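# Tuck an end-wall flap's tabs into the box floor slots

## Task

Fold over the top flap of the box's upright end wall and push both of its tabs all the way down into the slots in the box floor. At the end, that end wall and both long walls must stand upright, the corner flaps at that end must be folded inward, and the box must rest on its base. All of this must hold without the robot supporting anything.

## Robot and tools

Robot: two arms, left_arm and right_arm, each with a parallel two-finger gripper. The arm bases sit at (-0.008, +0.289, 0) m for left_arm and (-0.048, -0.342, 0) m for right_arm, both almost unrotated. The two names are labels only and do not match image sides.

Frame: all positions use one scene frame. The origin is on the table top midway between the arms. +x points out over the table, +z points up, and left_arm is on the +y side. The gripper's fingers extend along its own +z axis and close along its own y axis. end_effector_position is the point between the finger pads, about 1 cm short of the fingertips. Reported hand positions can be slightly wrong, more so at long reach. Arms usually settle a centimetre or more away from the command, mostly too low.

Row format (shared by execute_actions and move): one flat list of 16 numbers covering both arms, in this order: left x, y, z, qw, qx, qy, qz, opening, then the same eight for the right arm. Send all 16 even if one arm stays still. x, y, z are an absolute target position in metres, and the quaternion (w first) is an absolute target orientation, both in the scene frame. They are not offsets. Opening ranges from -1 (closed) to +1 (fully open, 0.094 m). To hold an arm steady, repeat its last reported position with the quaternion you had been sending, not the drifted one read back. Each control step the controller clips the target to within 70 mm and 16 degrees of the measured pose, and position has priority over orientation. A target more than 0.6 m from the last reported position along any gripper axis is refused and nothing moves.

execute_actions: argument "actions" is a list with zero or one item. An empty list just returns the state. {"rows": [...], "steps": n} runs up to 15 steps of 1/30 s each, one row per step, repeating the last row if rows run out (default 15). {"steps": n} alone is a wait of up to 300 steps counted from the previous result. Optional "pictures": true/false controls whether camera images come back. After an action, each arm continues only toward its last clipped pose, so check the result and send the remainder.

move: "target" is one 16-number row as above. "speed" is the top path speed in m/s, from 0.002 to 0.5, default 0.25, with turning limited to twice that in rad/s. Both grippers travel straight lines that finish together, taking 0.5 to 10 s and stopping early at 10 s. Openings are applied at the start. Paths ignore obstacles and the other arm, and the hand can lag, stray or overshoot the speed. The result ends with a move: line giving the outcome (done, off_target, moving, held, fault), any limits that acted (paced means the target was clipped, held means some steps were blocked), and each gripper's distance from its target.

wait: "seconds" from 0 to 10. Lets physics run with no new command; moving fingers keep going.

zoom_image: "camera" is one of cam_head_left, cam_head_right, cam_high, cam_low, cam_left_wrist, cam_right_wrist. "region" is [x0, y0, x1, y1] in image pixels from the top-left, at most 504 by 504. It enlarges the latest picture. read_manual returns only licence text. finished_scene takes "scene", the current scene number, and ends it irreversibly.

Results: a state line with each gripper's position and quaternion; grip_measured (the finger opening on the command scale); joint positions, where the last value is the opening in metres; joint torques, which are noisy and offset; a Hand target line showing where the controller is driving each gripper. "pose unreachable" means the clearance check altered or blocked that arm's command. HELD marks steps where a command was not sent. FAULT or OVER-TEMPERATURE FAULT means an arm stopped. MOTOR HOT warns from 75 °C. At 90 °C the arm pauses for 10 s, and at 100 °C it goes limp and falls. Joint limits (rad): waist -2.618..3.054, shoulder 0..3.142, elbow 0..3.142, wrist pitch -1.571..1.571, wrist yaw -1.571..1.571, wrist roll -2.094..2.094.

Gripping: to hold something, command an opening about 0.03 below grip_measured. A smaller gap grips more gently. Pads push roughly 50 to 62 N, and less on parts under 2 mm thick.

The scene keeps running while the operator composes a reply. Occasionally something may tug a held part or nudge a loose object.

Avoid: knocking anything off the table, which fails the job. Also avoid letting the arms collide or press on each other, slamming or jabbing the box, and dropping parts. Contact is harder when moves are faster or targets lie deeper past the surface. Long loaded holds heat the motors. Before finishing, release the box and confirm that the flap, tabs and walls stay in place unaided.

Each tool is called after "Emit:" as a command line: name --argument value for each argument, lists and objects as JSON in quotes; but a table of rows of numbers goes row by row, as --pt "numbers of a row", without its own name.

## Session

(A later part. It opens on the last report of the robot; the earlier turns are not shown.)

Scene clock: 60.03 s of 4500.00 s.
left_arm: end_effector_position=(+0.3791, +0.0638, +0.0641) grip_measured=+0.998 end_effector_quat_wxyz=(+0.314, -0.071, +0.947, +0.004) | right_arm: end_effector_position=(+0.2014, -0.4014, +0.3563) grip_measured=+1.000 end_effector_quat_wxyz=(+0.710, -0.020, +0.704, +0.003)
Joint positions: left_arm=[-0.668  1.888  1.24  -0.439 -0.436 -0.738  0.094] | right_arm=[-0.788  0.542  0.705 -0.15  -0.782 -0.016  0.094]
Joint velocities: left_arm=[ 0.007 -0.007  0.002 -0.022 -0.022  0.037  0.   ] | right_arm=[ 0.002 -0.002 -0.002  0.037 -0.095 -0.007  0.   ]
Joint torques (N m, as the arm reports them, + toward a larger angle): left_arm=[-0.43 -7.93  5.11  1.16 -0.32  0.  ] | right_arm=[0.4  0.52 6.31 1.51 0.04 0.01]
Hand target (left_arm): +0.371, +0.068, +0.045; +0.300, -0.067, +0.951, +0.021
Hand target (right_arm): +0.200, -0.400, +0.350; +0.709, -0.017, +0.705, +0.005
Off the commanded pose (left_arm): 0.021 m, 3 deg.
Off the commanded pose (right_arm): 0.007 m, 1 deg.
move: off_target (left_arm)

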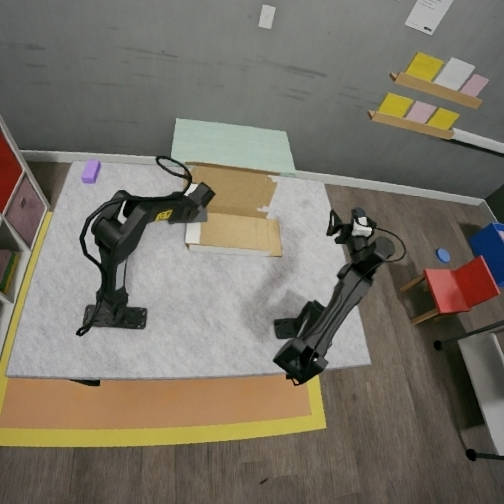

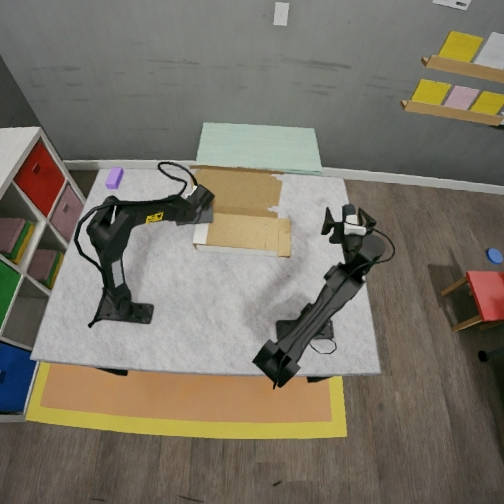

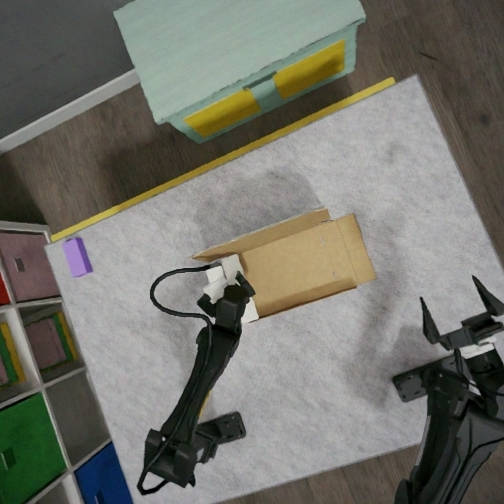

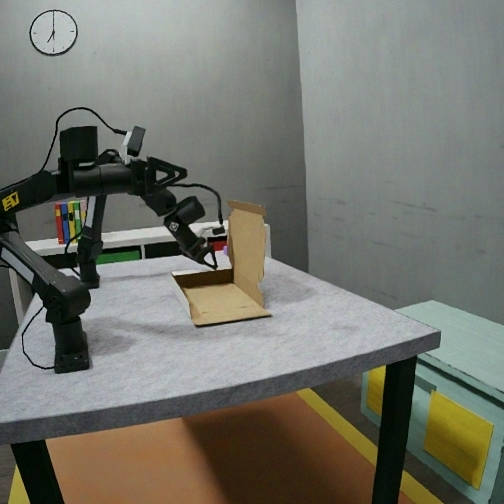

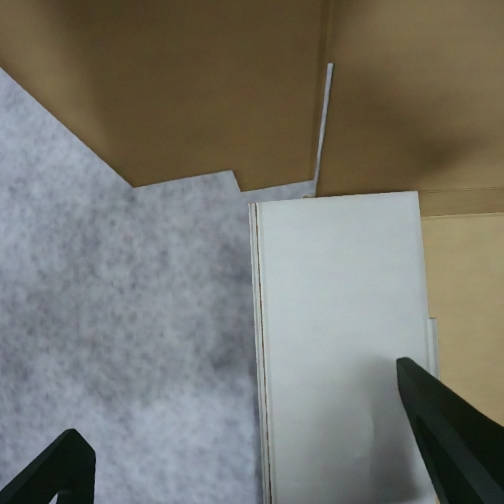

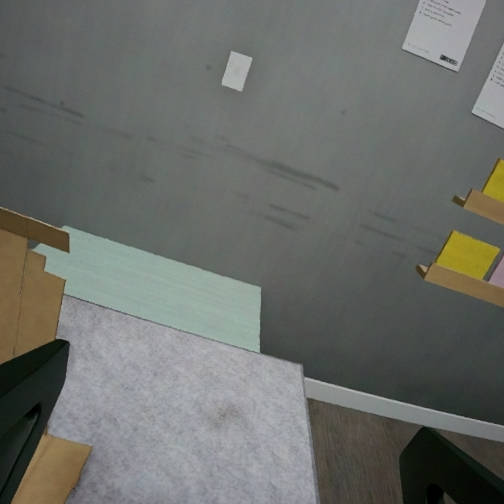

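Emit:
move --target '[0.355,0.06,0.02,0.30,-0.067,0.952,0.021,1,0.2,-0.4,0.35,0.709,-0.017,0.705,0.005,1]' --speed 0.03

Scene clock: 71.73 s of 4500.00 s.
left_arm: end_effector_position=(+0.3733, +0.0542, +0.0489) grip_measured=+0.998 end_effector_quat_wxyz=(+0.335, -0.086, +0.938, -0.005) | right_arm: end_effector_position=(+0.2014, -0.4014, +0.3563) grip_measured=+1.000 end_effector_quat_wxyz=(+0.710, -0.020, +0.704, +0.003)
Joint positions: left_arm=[-0.708  1.905  1.172 -0.328 -0.475 -0.794  0.094] | right_arm=[-0.788  0.542  0.705 -0.15  -0.782 -0.016  0.094]
Joint velocities: left_arm=[ 0.007 -0.002 -0.002 -0.095  0.037 -0.022  0.   ] | right_arm=[-0.007 -0.002 -0.002  0.066  0.066 -0.066  0.   ]
Joint torques (N m, as the arm reports them, + toward a larger angle): left_arm=[-1.16 -7.57  4.22  0.9  -0.16  0.06] | right_arm=[0.39 0.52 6.32 1.51 0.04 0.01]
Hand target (left_arm): +0.354, +0.061, +0.021; +0.300, -0.068, +0.951, +0.021
Hand target (right_arm): +0.200, -0.400, +0.350; +0.709, -0.017, +0.705, +0.005
Off the commanded pose (left_arm): 0.035 m, 6 deg.
Off the commanded pose (right_arm): 0.007 m, 1 deg.
After step 90, 6.80 s passed at rest.
move: off_target (left_arm)

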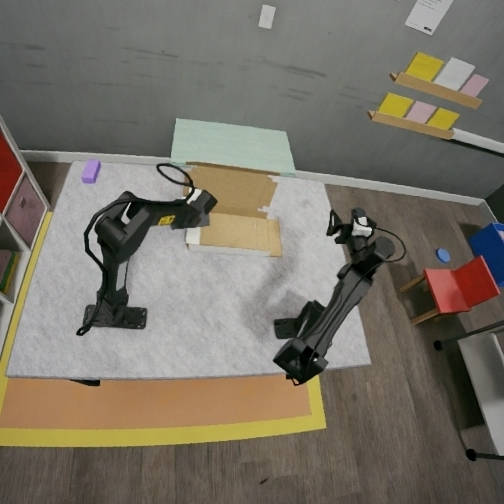

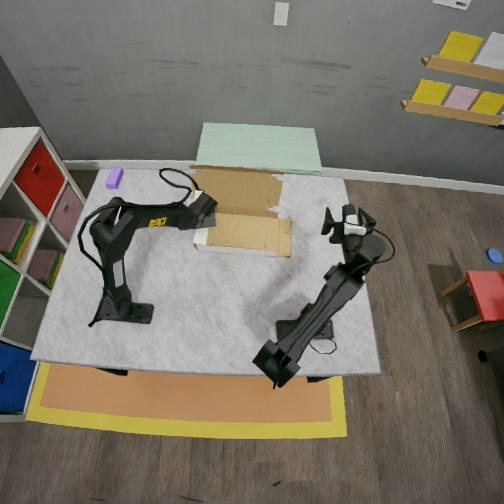

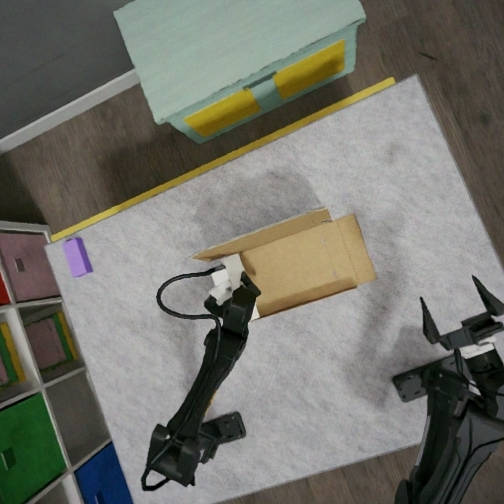

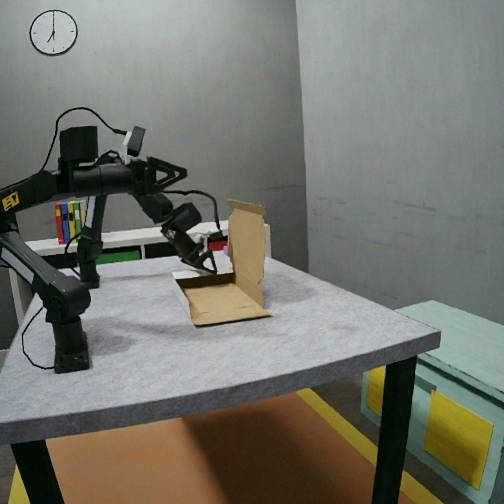

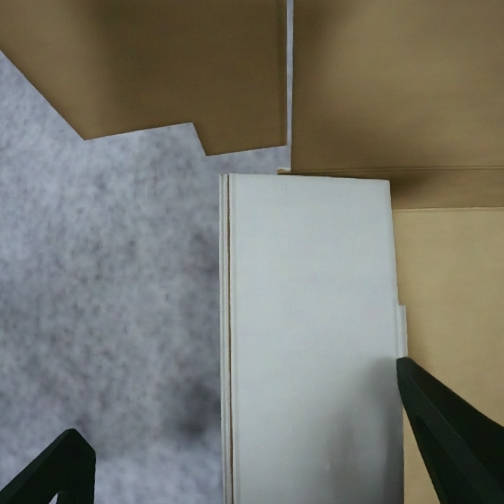

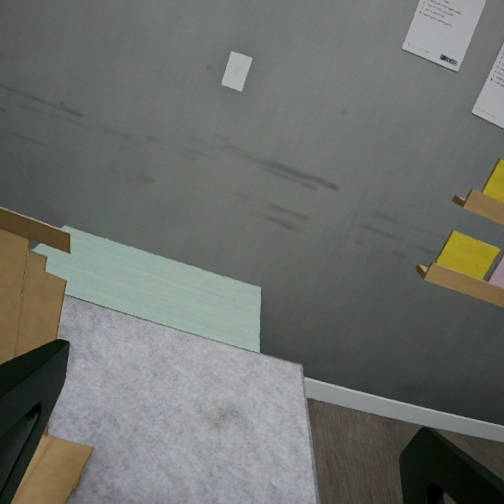

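Emit:
move --target '[0.36,0.062,0.0,0.25,-0.067,0.966,0.021,1,0.2,-0.4,0.35,0.709,-0.017,0.705,0.005,1]' --speed 0.03

Emit:
zoom_image --camera "cam_low" --region '[150,210,270,330]'

Scene clock: 80.13 s of 4500.00 s.
left_arm: end_effector_position=(+0.3665, +0.0556, +0.0124) grip_measured=+0.998 end_effector_quat_wxyz=(+0.279, -0.072, +0.958, +0.003) | right_arm: end_effector_position=(+0.2014, -0.4014, +0.3563) grip_measured=+1.000 end_effector_quat_wxyz=(+0.710, -0.020, +0.704, +0.003)
Joint positions: left_arm=[-0.686  1.988  1.194 -0.362 -0.395 -0.782  0.094] | right_arm=[-0.788  0.542  0.705 -0.15  -0.782 -0.016  0.094]
Joint velocities: left_arm=[ 0.002 -0.007 -0.012 -0.022  0.051 -0.051 -0.001] | right_arm=[ 0.002 -0.002  0.007 -0.051 -0.022  0.037  0.   ]
Joint torques (N m, as the arm reports them, + toward a larger angle): left_arm=[ 0.77 -8.26  8.42  0.58 -0.05  0.11] | right_arm=[0.39 0.52 6.31 1.51 0.05 0.01]
Hand target (left_arm): +0.360, +0.062, -0.000; +0.251, -0.068, +0.966, +0.020
Hand target (right_arm): +0.200, -0.400, +0.350; +0.709, -0.017, +0.705, +0.005
Off the commanded pose (left_arm): 0.015 m, 4 deg.
Off the commanded pose (right_arm): 0.007 m, 1 deg.
After step 90, 2.00 s passed at rest.
move: off_target (left_arm)

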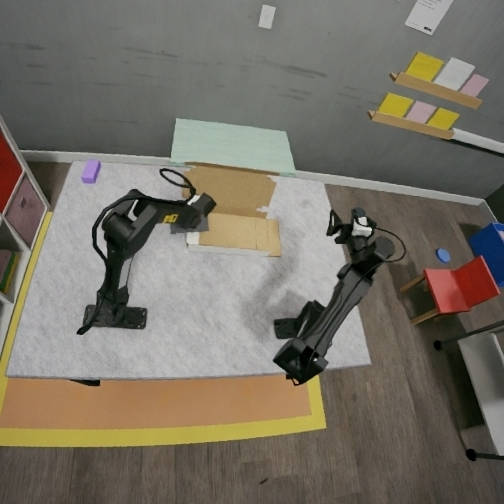

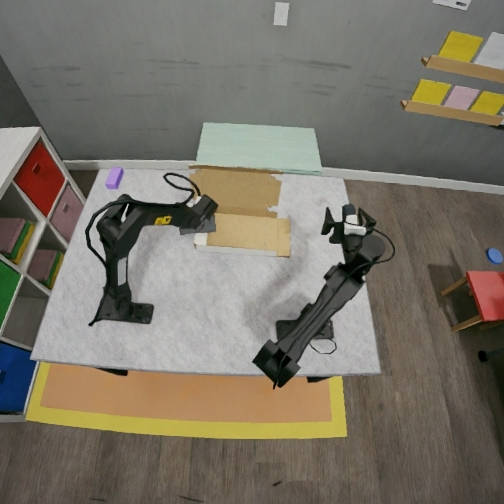

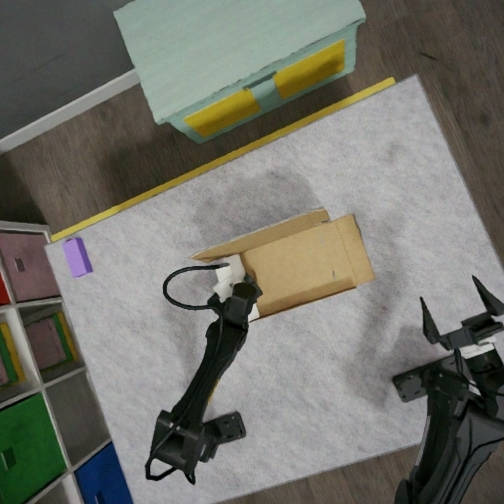

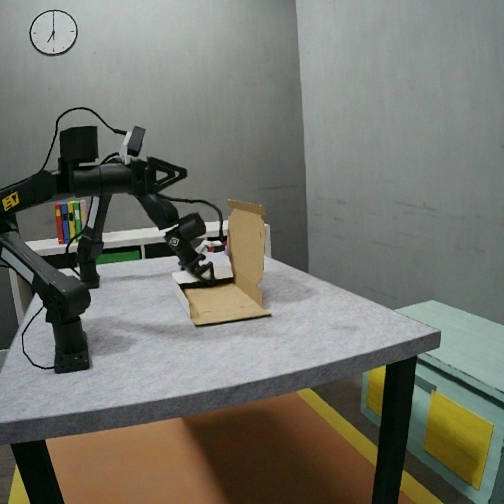

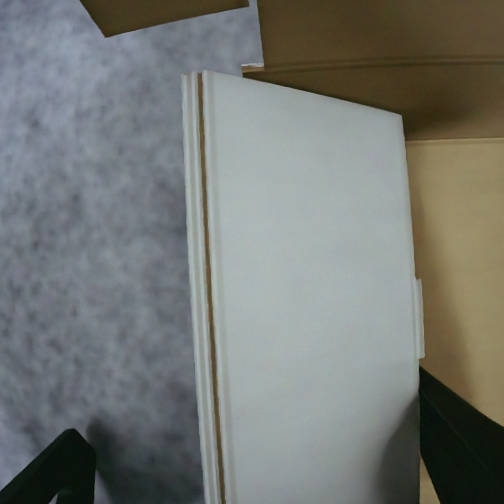

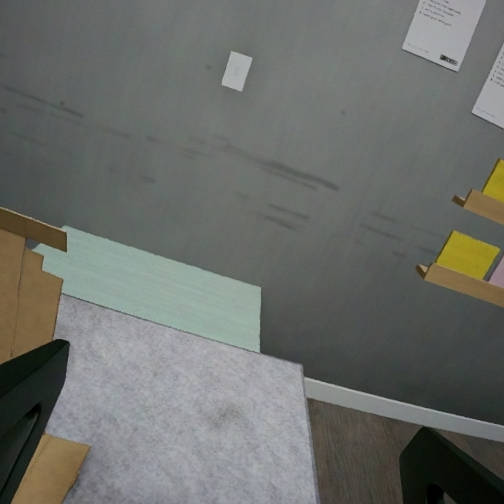

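Region (150, 210, 270, 330) of cam_low's 504x504 image, scaled by 4.200, with more detail than that image has.

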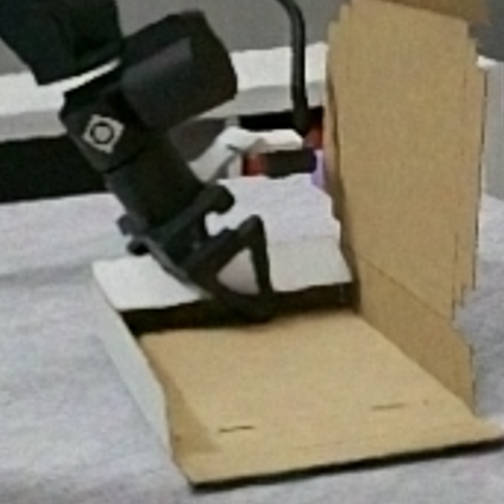

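Emit:
move --target '[0.362,0.055,0.015,0.25,-0.067,0.966,0.021,0.0,0.2,-0.4,0.35,0.709,-0.017,0.705,0.005,1]' --speed 0.03

Emit:
zoom_image --camera "cam_low" --region '[150,210,270,330]'

Scene clock: 86.23 s of 4500.00 s.
left_arm: end_effector_position=(+0.3634, +0.0551, +0.0167) grip_measured=+0.004 end_effector_quat_wxyz=(+0.259, -0.068, +0.963, +0.013) | right_arm: end_effector_position=(+0.2014, -0.4014, +0.3563) grip_measured=+1.000 end_effector_quat_wxyz=(+0.710, -0.020, +0.704, +0.003)
Joint positions: left_arm=[-0.686  1.994  1.245 -0.45  -0.38  -0.783  0.047] | right_arm=[-0.788  0.542  0.705 -0.15  -0.782 -0.016  0.094]
Joint velocities: left_arm=[-0.002  0.002  0.007 -0.022  0.007  0.022 -0.001] | right_arm=[-0.012 -0.012 -0.012  0.022  0.007 -0.037  0.   ]
Joint torques (N m, as the arm reports them, + toward a larger angle): left_arm=[-0.14 -9.43  9.3   0.68 -0.26 -0.01] | right_arm=[0.38 0.53 6.32 1.51 0.04 0.01]
Hand target (left_arm): +0.362, +0.055, +0.015; +0.250, -0.067, +0.966, +0.021
Hand target (right_arm): +0.200, -0.400, +0.350; +0.709, -0.017, +0.705, +0.005
Off the commanded pose (left_arm): 0.002 m, 1 deg.
Off the commanded pose (right_arm): 0.007 m, 1 deg.
After step 90, 1.67 s passed at rest.
move: done

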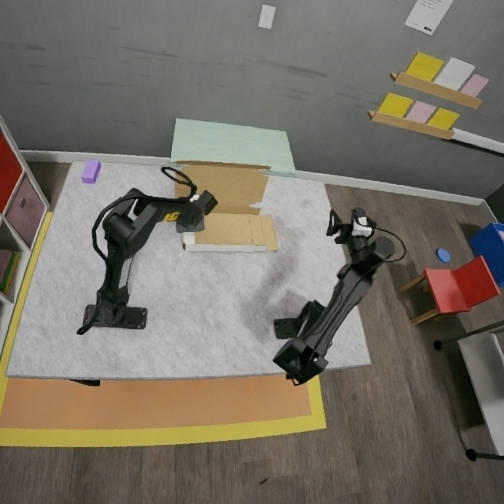

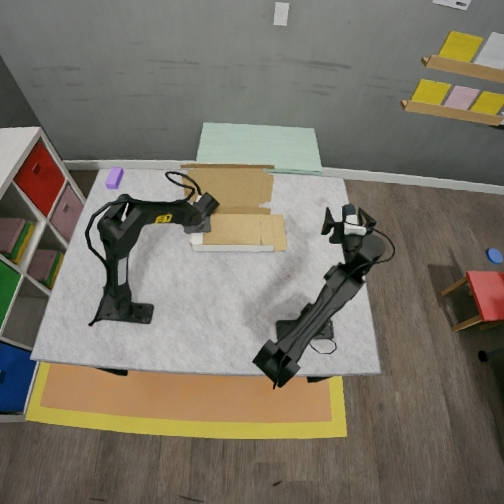

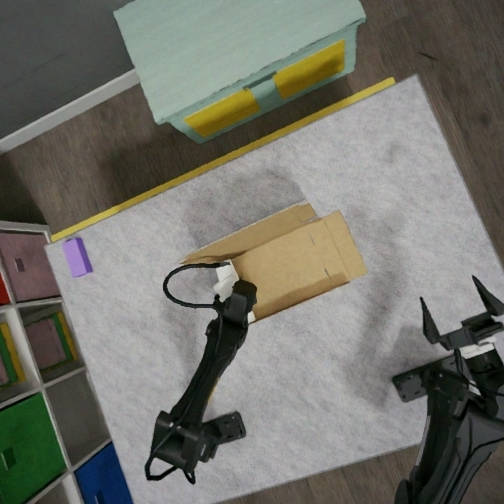

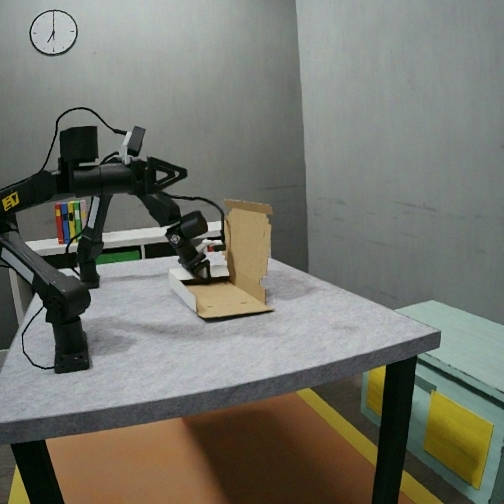

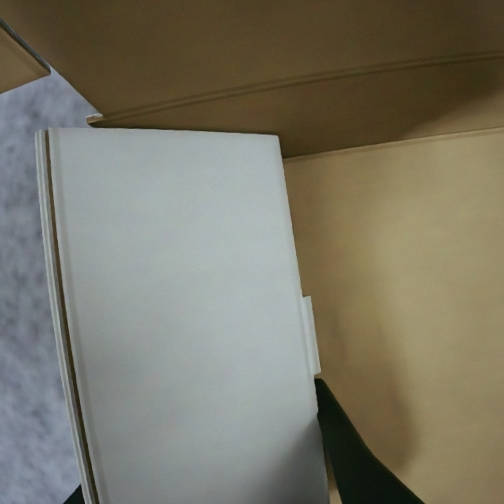

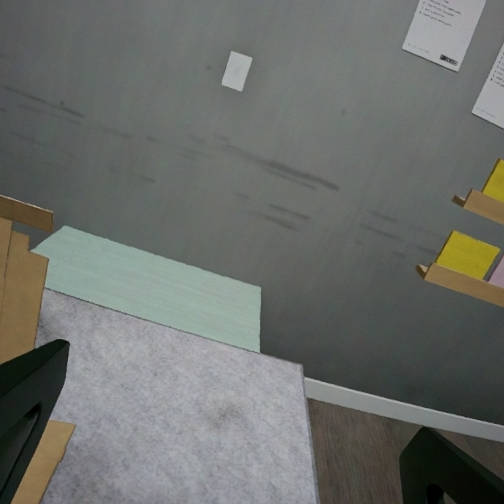

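Region (150, 210, 270, 330) of cam_low's 504x504 image, scaled by 4.200, with more detail than that image has.

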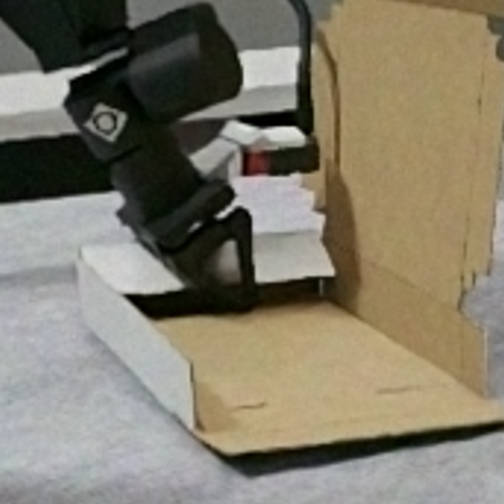

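Emit:
move --target '[0.362,0.062,0.017,0.25,-0.067,0.966,0.021,-0.9,0.2,-0.4,0.35,0.709,-0.017,0.705,0.005,1]' --speed 0.02

Emit:
zoom_image --camera "cam_low" --region '[150,210,270,330]'

Scene clock: 90.13 s of 4500.00 s.
left_arm: end_effector_position=(+0.3632, +0.0548, +0.0162) grip_measured=-0.895 end_effector_quat_wxyz=(+0.255, -0.068, +0.964, +0.009) | right_arm: end_effector_position=(+0.2014, -0.4014, +0.3563) grip_measured=+1.000 end_effector_quat_wxyz=(+0.710, -0.020, +0.704, +0.003)
Joint positions: left_arm=[-0.683  1.994  1.246 -0.452 -0.369 -0.783  0.005] | right_arm=[-0.788  0.542  0.705 -0.15  -0.782 -0.016  0.094]
Joint velocities: left_arm=[-0.017 -0.007 -0.002 -0.007  0.066 -0.037  0.001] | right_arm=[ 0.002 -0.022 -0.012 -0.022  0.007 -0.007  0.   ]
Joint torques (N m, as the arm reports them, + toward a larger angle): left_arm=[  0.73 -10.84   7.42   0.71  -0.33   0.14] | right_arm=[0.39 0.52 6.32 1.51 0.05 0.01]
Hand target (left_arm): +0.362, +0.062, +0.017; +0.250, -0.067, +0.966, +0.021
Hand target (right_arm): +0.200, -0.400, +0.350; +0.709, -0.017, +0.705, +0.005
Off the commanded pose (left_arm): 0.007 m, 2 deg.
Off the commanded pose (right_arm): 0.007 m, 1 deg.
After step 90, 0.03 s passed at rest.
move: done

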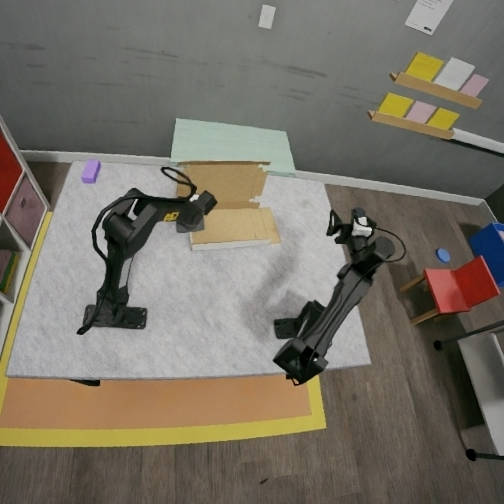

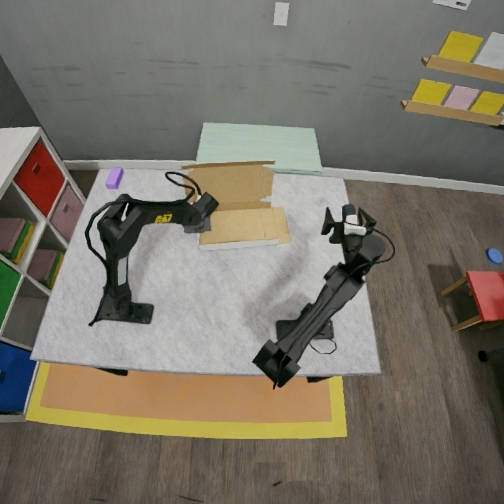

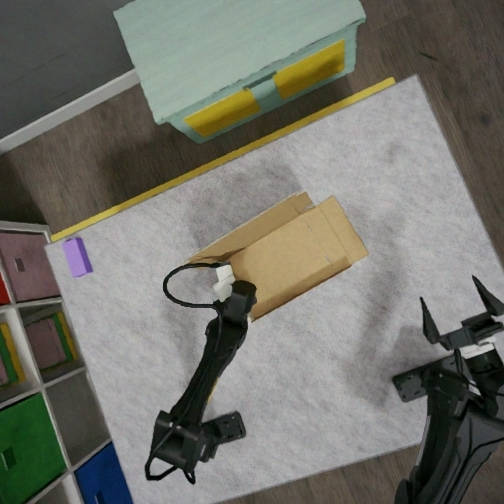

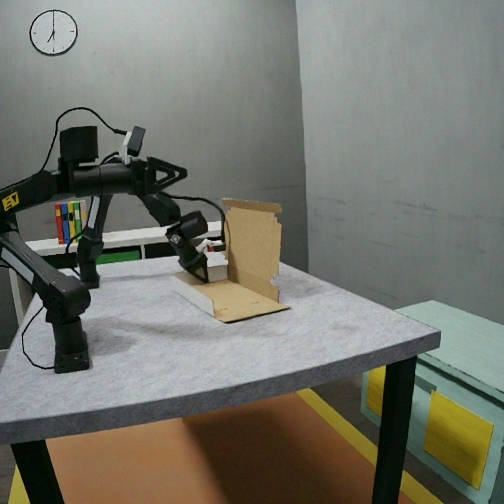

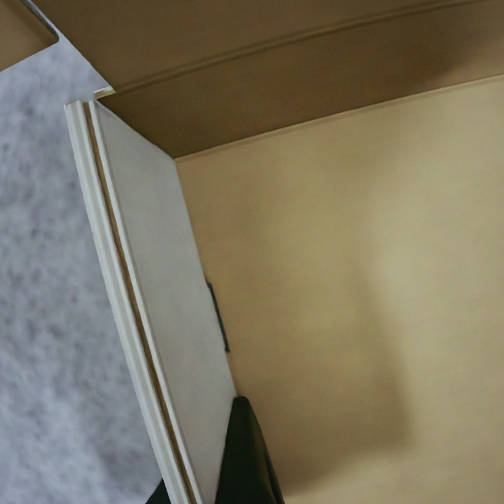

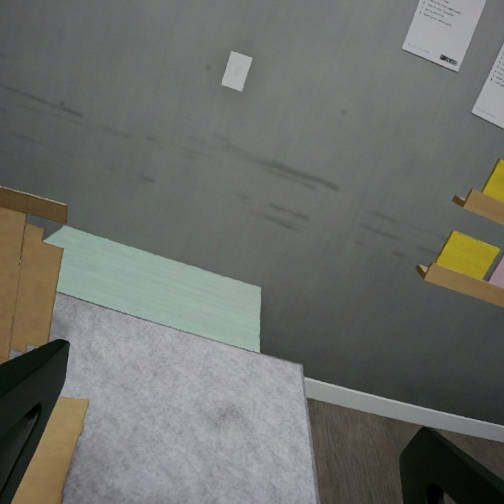

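Region (150, 210, 270, 330) of cam_low's 504x504 image, scaled by 4.200, with more detail than that image has.

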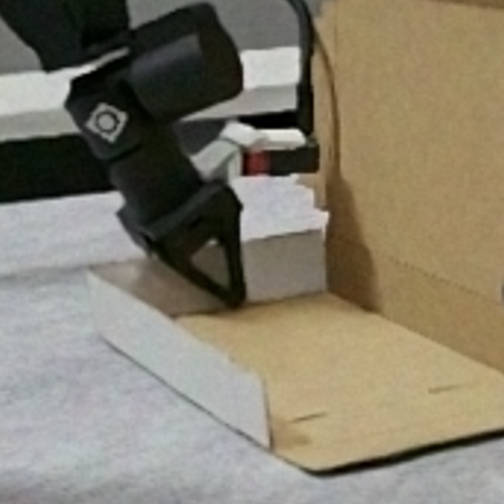

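Emit:
move --target '[0.362,0.056,0.02,0.25,-0.067,0.966,0.021,-0.3,0.2,-0.4,0.35,0.709,-0.017,0.705,0.005,1]' --speed 0.02

Emit:
move --target '[0.31,0.05,0.12,0.25,-0.067,0.966,0.021,-0.3,0.2,-0.4,0.35,0.709,-0.017,0.705,0.005,1]' --speed 0.08

Emit:
zoom_image --camera "cam_low" --region '[150,210,270,330]'

Scene clock: 94.77 s of 4500.00 s.
left_arm: end_effector_position=(+0.3588, +0.0585, +0.0140) grip_measured=-0.302 end_effector_quat_wxyz=(+0.246, -0.066, +0.967, +0.018) | right_arm: end_effector_position=(+0.2014, -0.4014, +0.3563) grip_measured=+1.000 end_effector_quat_wxyz=(+0.710, -0.020, +0.704, +0.003)
Joint positions: left_arm=[-0.683  1.994  1.246 -0.478 -0.369 -0.783  0.033] | right_arm=[-0.788  0.542  0.705 -0.15  -0.782 -0.016  0.094]
Joint velocities: left_arm=[-0.022  0.002 -0.012  0.007  0.007 -0.022  0.   ] | right_arm=[-0.007  0.012 -0.012 -0.007 -0.007 -0.051  0.   ]
Joint torques (N m, as the arm reports them, + toward a larger angle): left_arm=[ -0.38 -10.23   9.69   0.74  -0.36  -0.01] | right_arm=[0.38 0.52 6.32 1.51 0.05 0.02]
Hand target (left_arm): +0.362, +0.056, +0.020; +0.250, -0.067, +0.966, +0.021
Hand target (right_arm): +0.200, -0.400, +0.350; +0.709, -0.017, +0.705, +0.005
Off the commanded pose (left_arm): 0.007 m, 1 deg.
Off the commanded pose (right_arm): 0.007 m, 1 deg.
After step 90, 0.70 s passed at rest.
move: done

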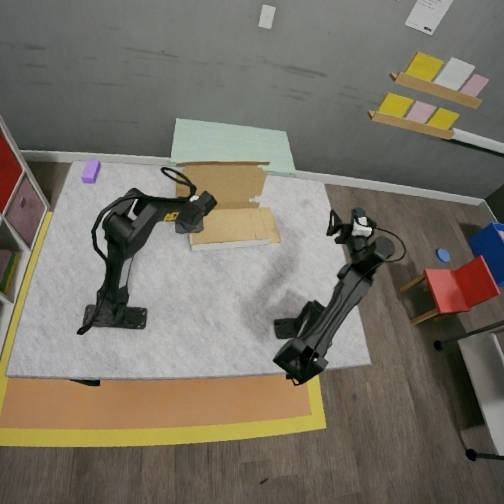

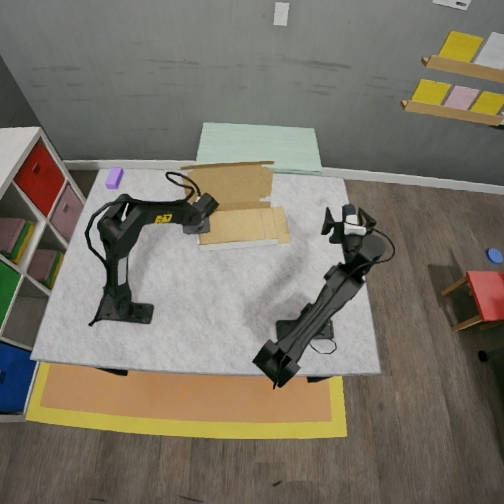

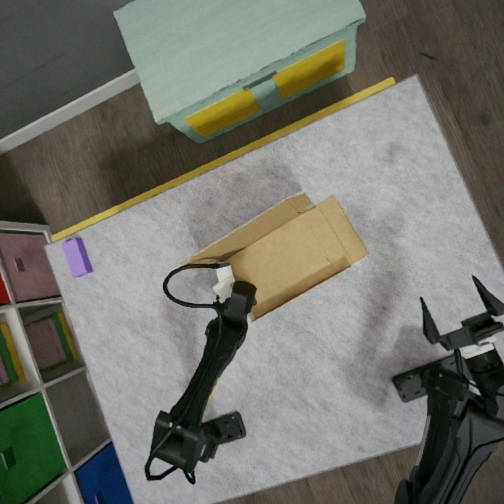

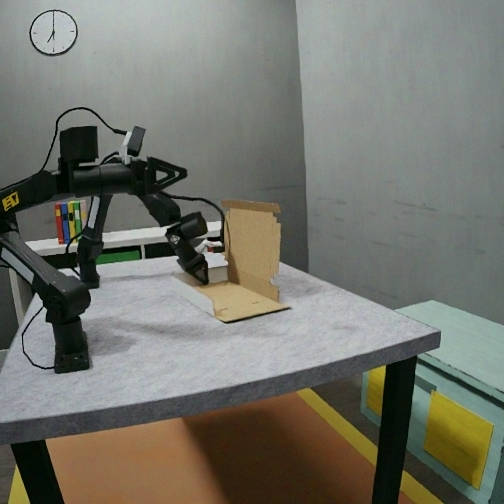

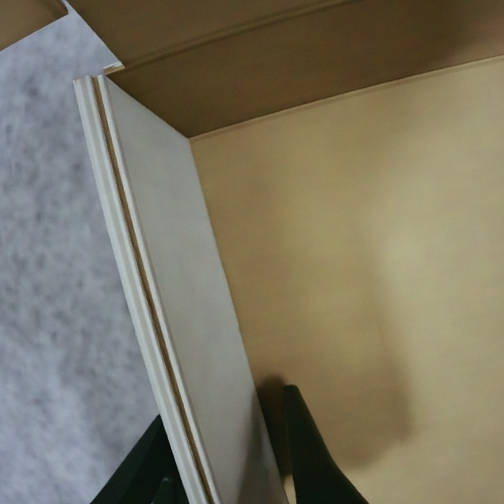

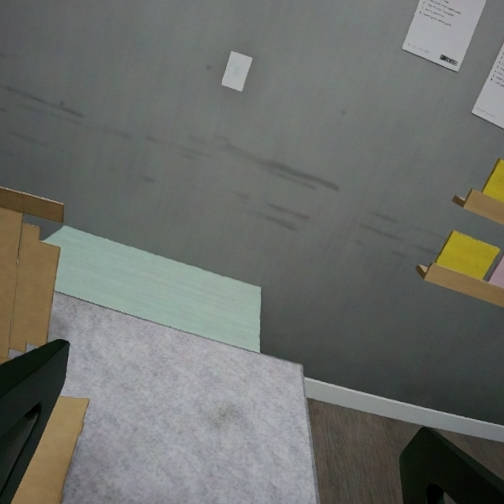

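Scene clock: 96.77 s of 4500.00 s.
left_arm: end_effector_position=(+0.3090, +0.0492, +0.1092) grip_measured=-0.302 end_effector_quat_wxyz=(+0.239, -0.063, +0.969, +0.019) | right_arm: end_effector_position=(+0.2014, -0.4014, +0.3563) grip_measured=+1.000 end_effector_quat_wxyz=(+0.710, -0.020, +0.704, +0.003)
Joint positions: left_arm=[-0.793  1.784  1.376 -0.872 -0.394 -0.893  0.033] | right_arm=[-0.788  0.542  0.705 -0.15  -0.782 -0.016  0.094]
Joint velocities: left_arm=[-0.007 -0.007  0.002 -0.095 -0.007  0.066  0.   ] | right_arm=[-0.022 -0.017  0.012 -0.037 -0.037 -0.037  0.   ]
Joint torques (N m, as the arm reports them, + toward a larger angle): left_arm=[-0.66 -9.9   9.83  0.63 -0.5  -0.09] | right_arm=[0.38 0.53 6.32 1.51 0.05 0.01]
Hand target (left_arm): +0.310, +0.049, +0.120; +0.249, -0.067, +0.966, +0.021
Hand target (right_arm): +0.200, -0.400, +0.350; +0.709, -0.017, +0.705, +0.005
Off the commanded pose (left_arm): 0.011 m, 1 deg.
Off the commanded pose (right_arm): 0.007 m, 1 deg.
move: off_target (left_arm)

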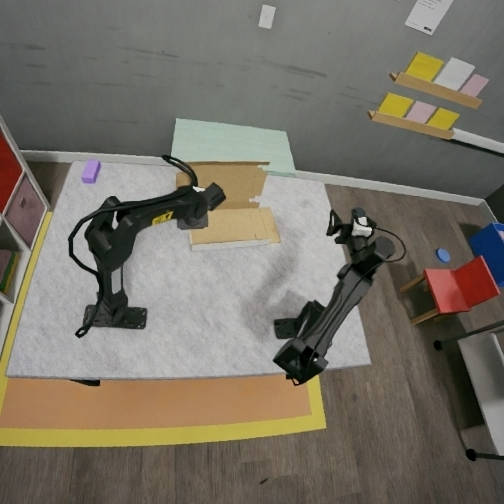

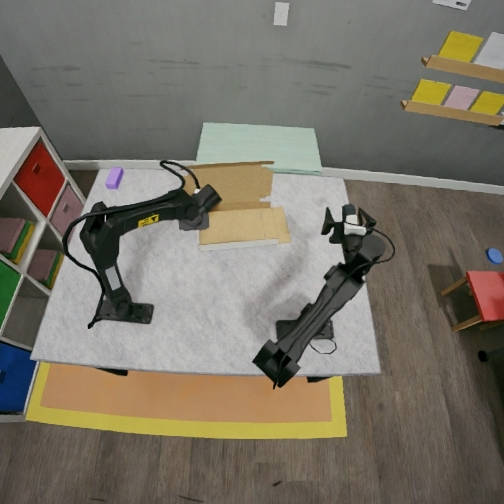

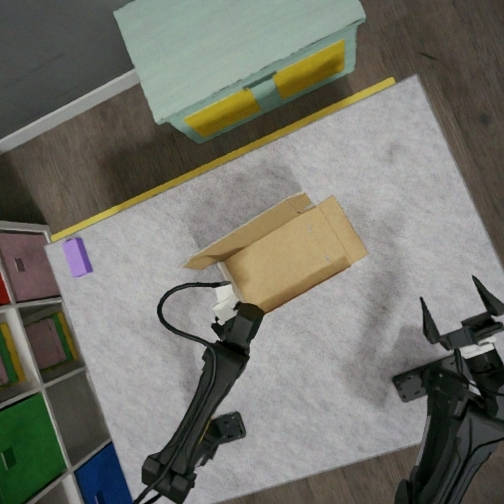

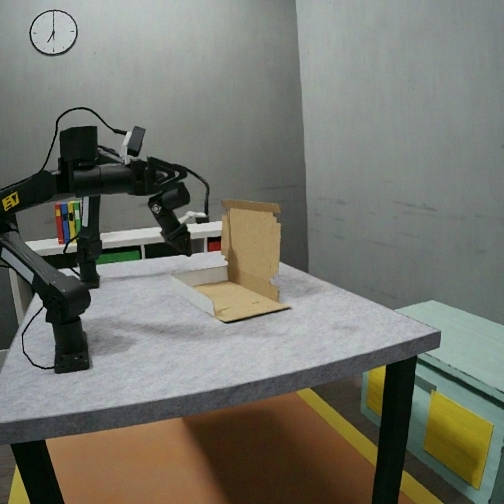

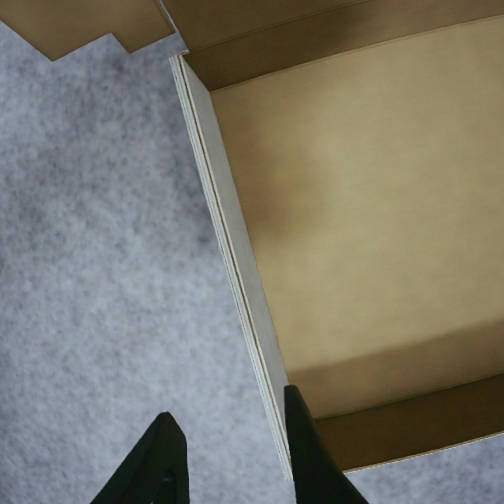

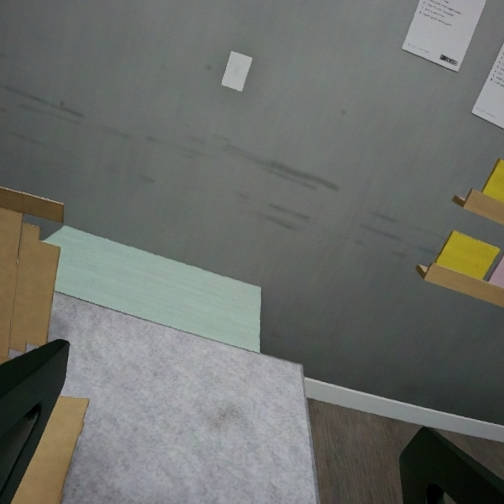

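Region (150, 210, 270, 330) of cam_low's 504x504 image, scaled by 4.200, with more detail than that image has.

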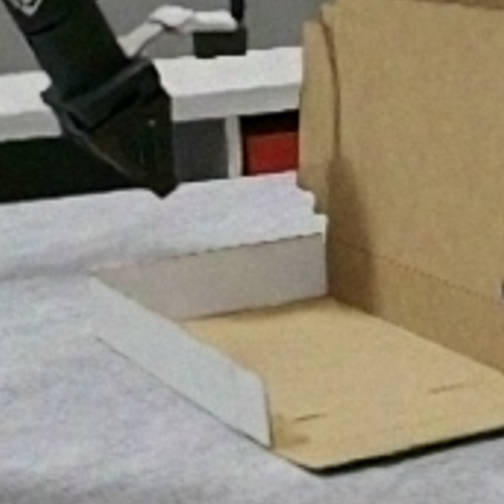

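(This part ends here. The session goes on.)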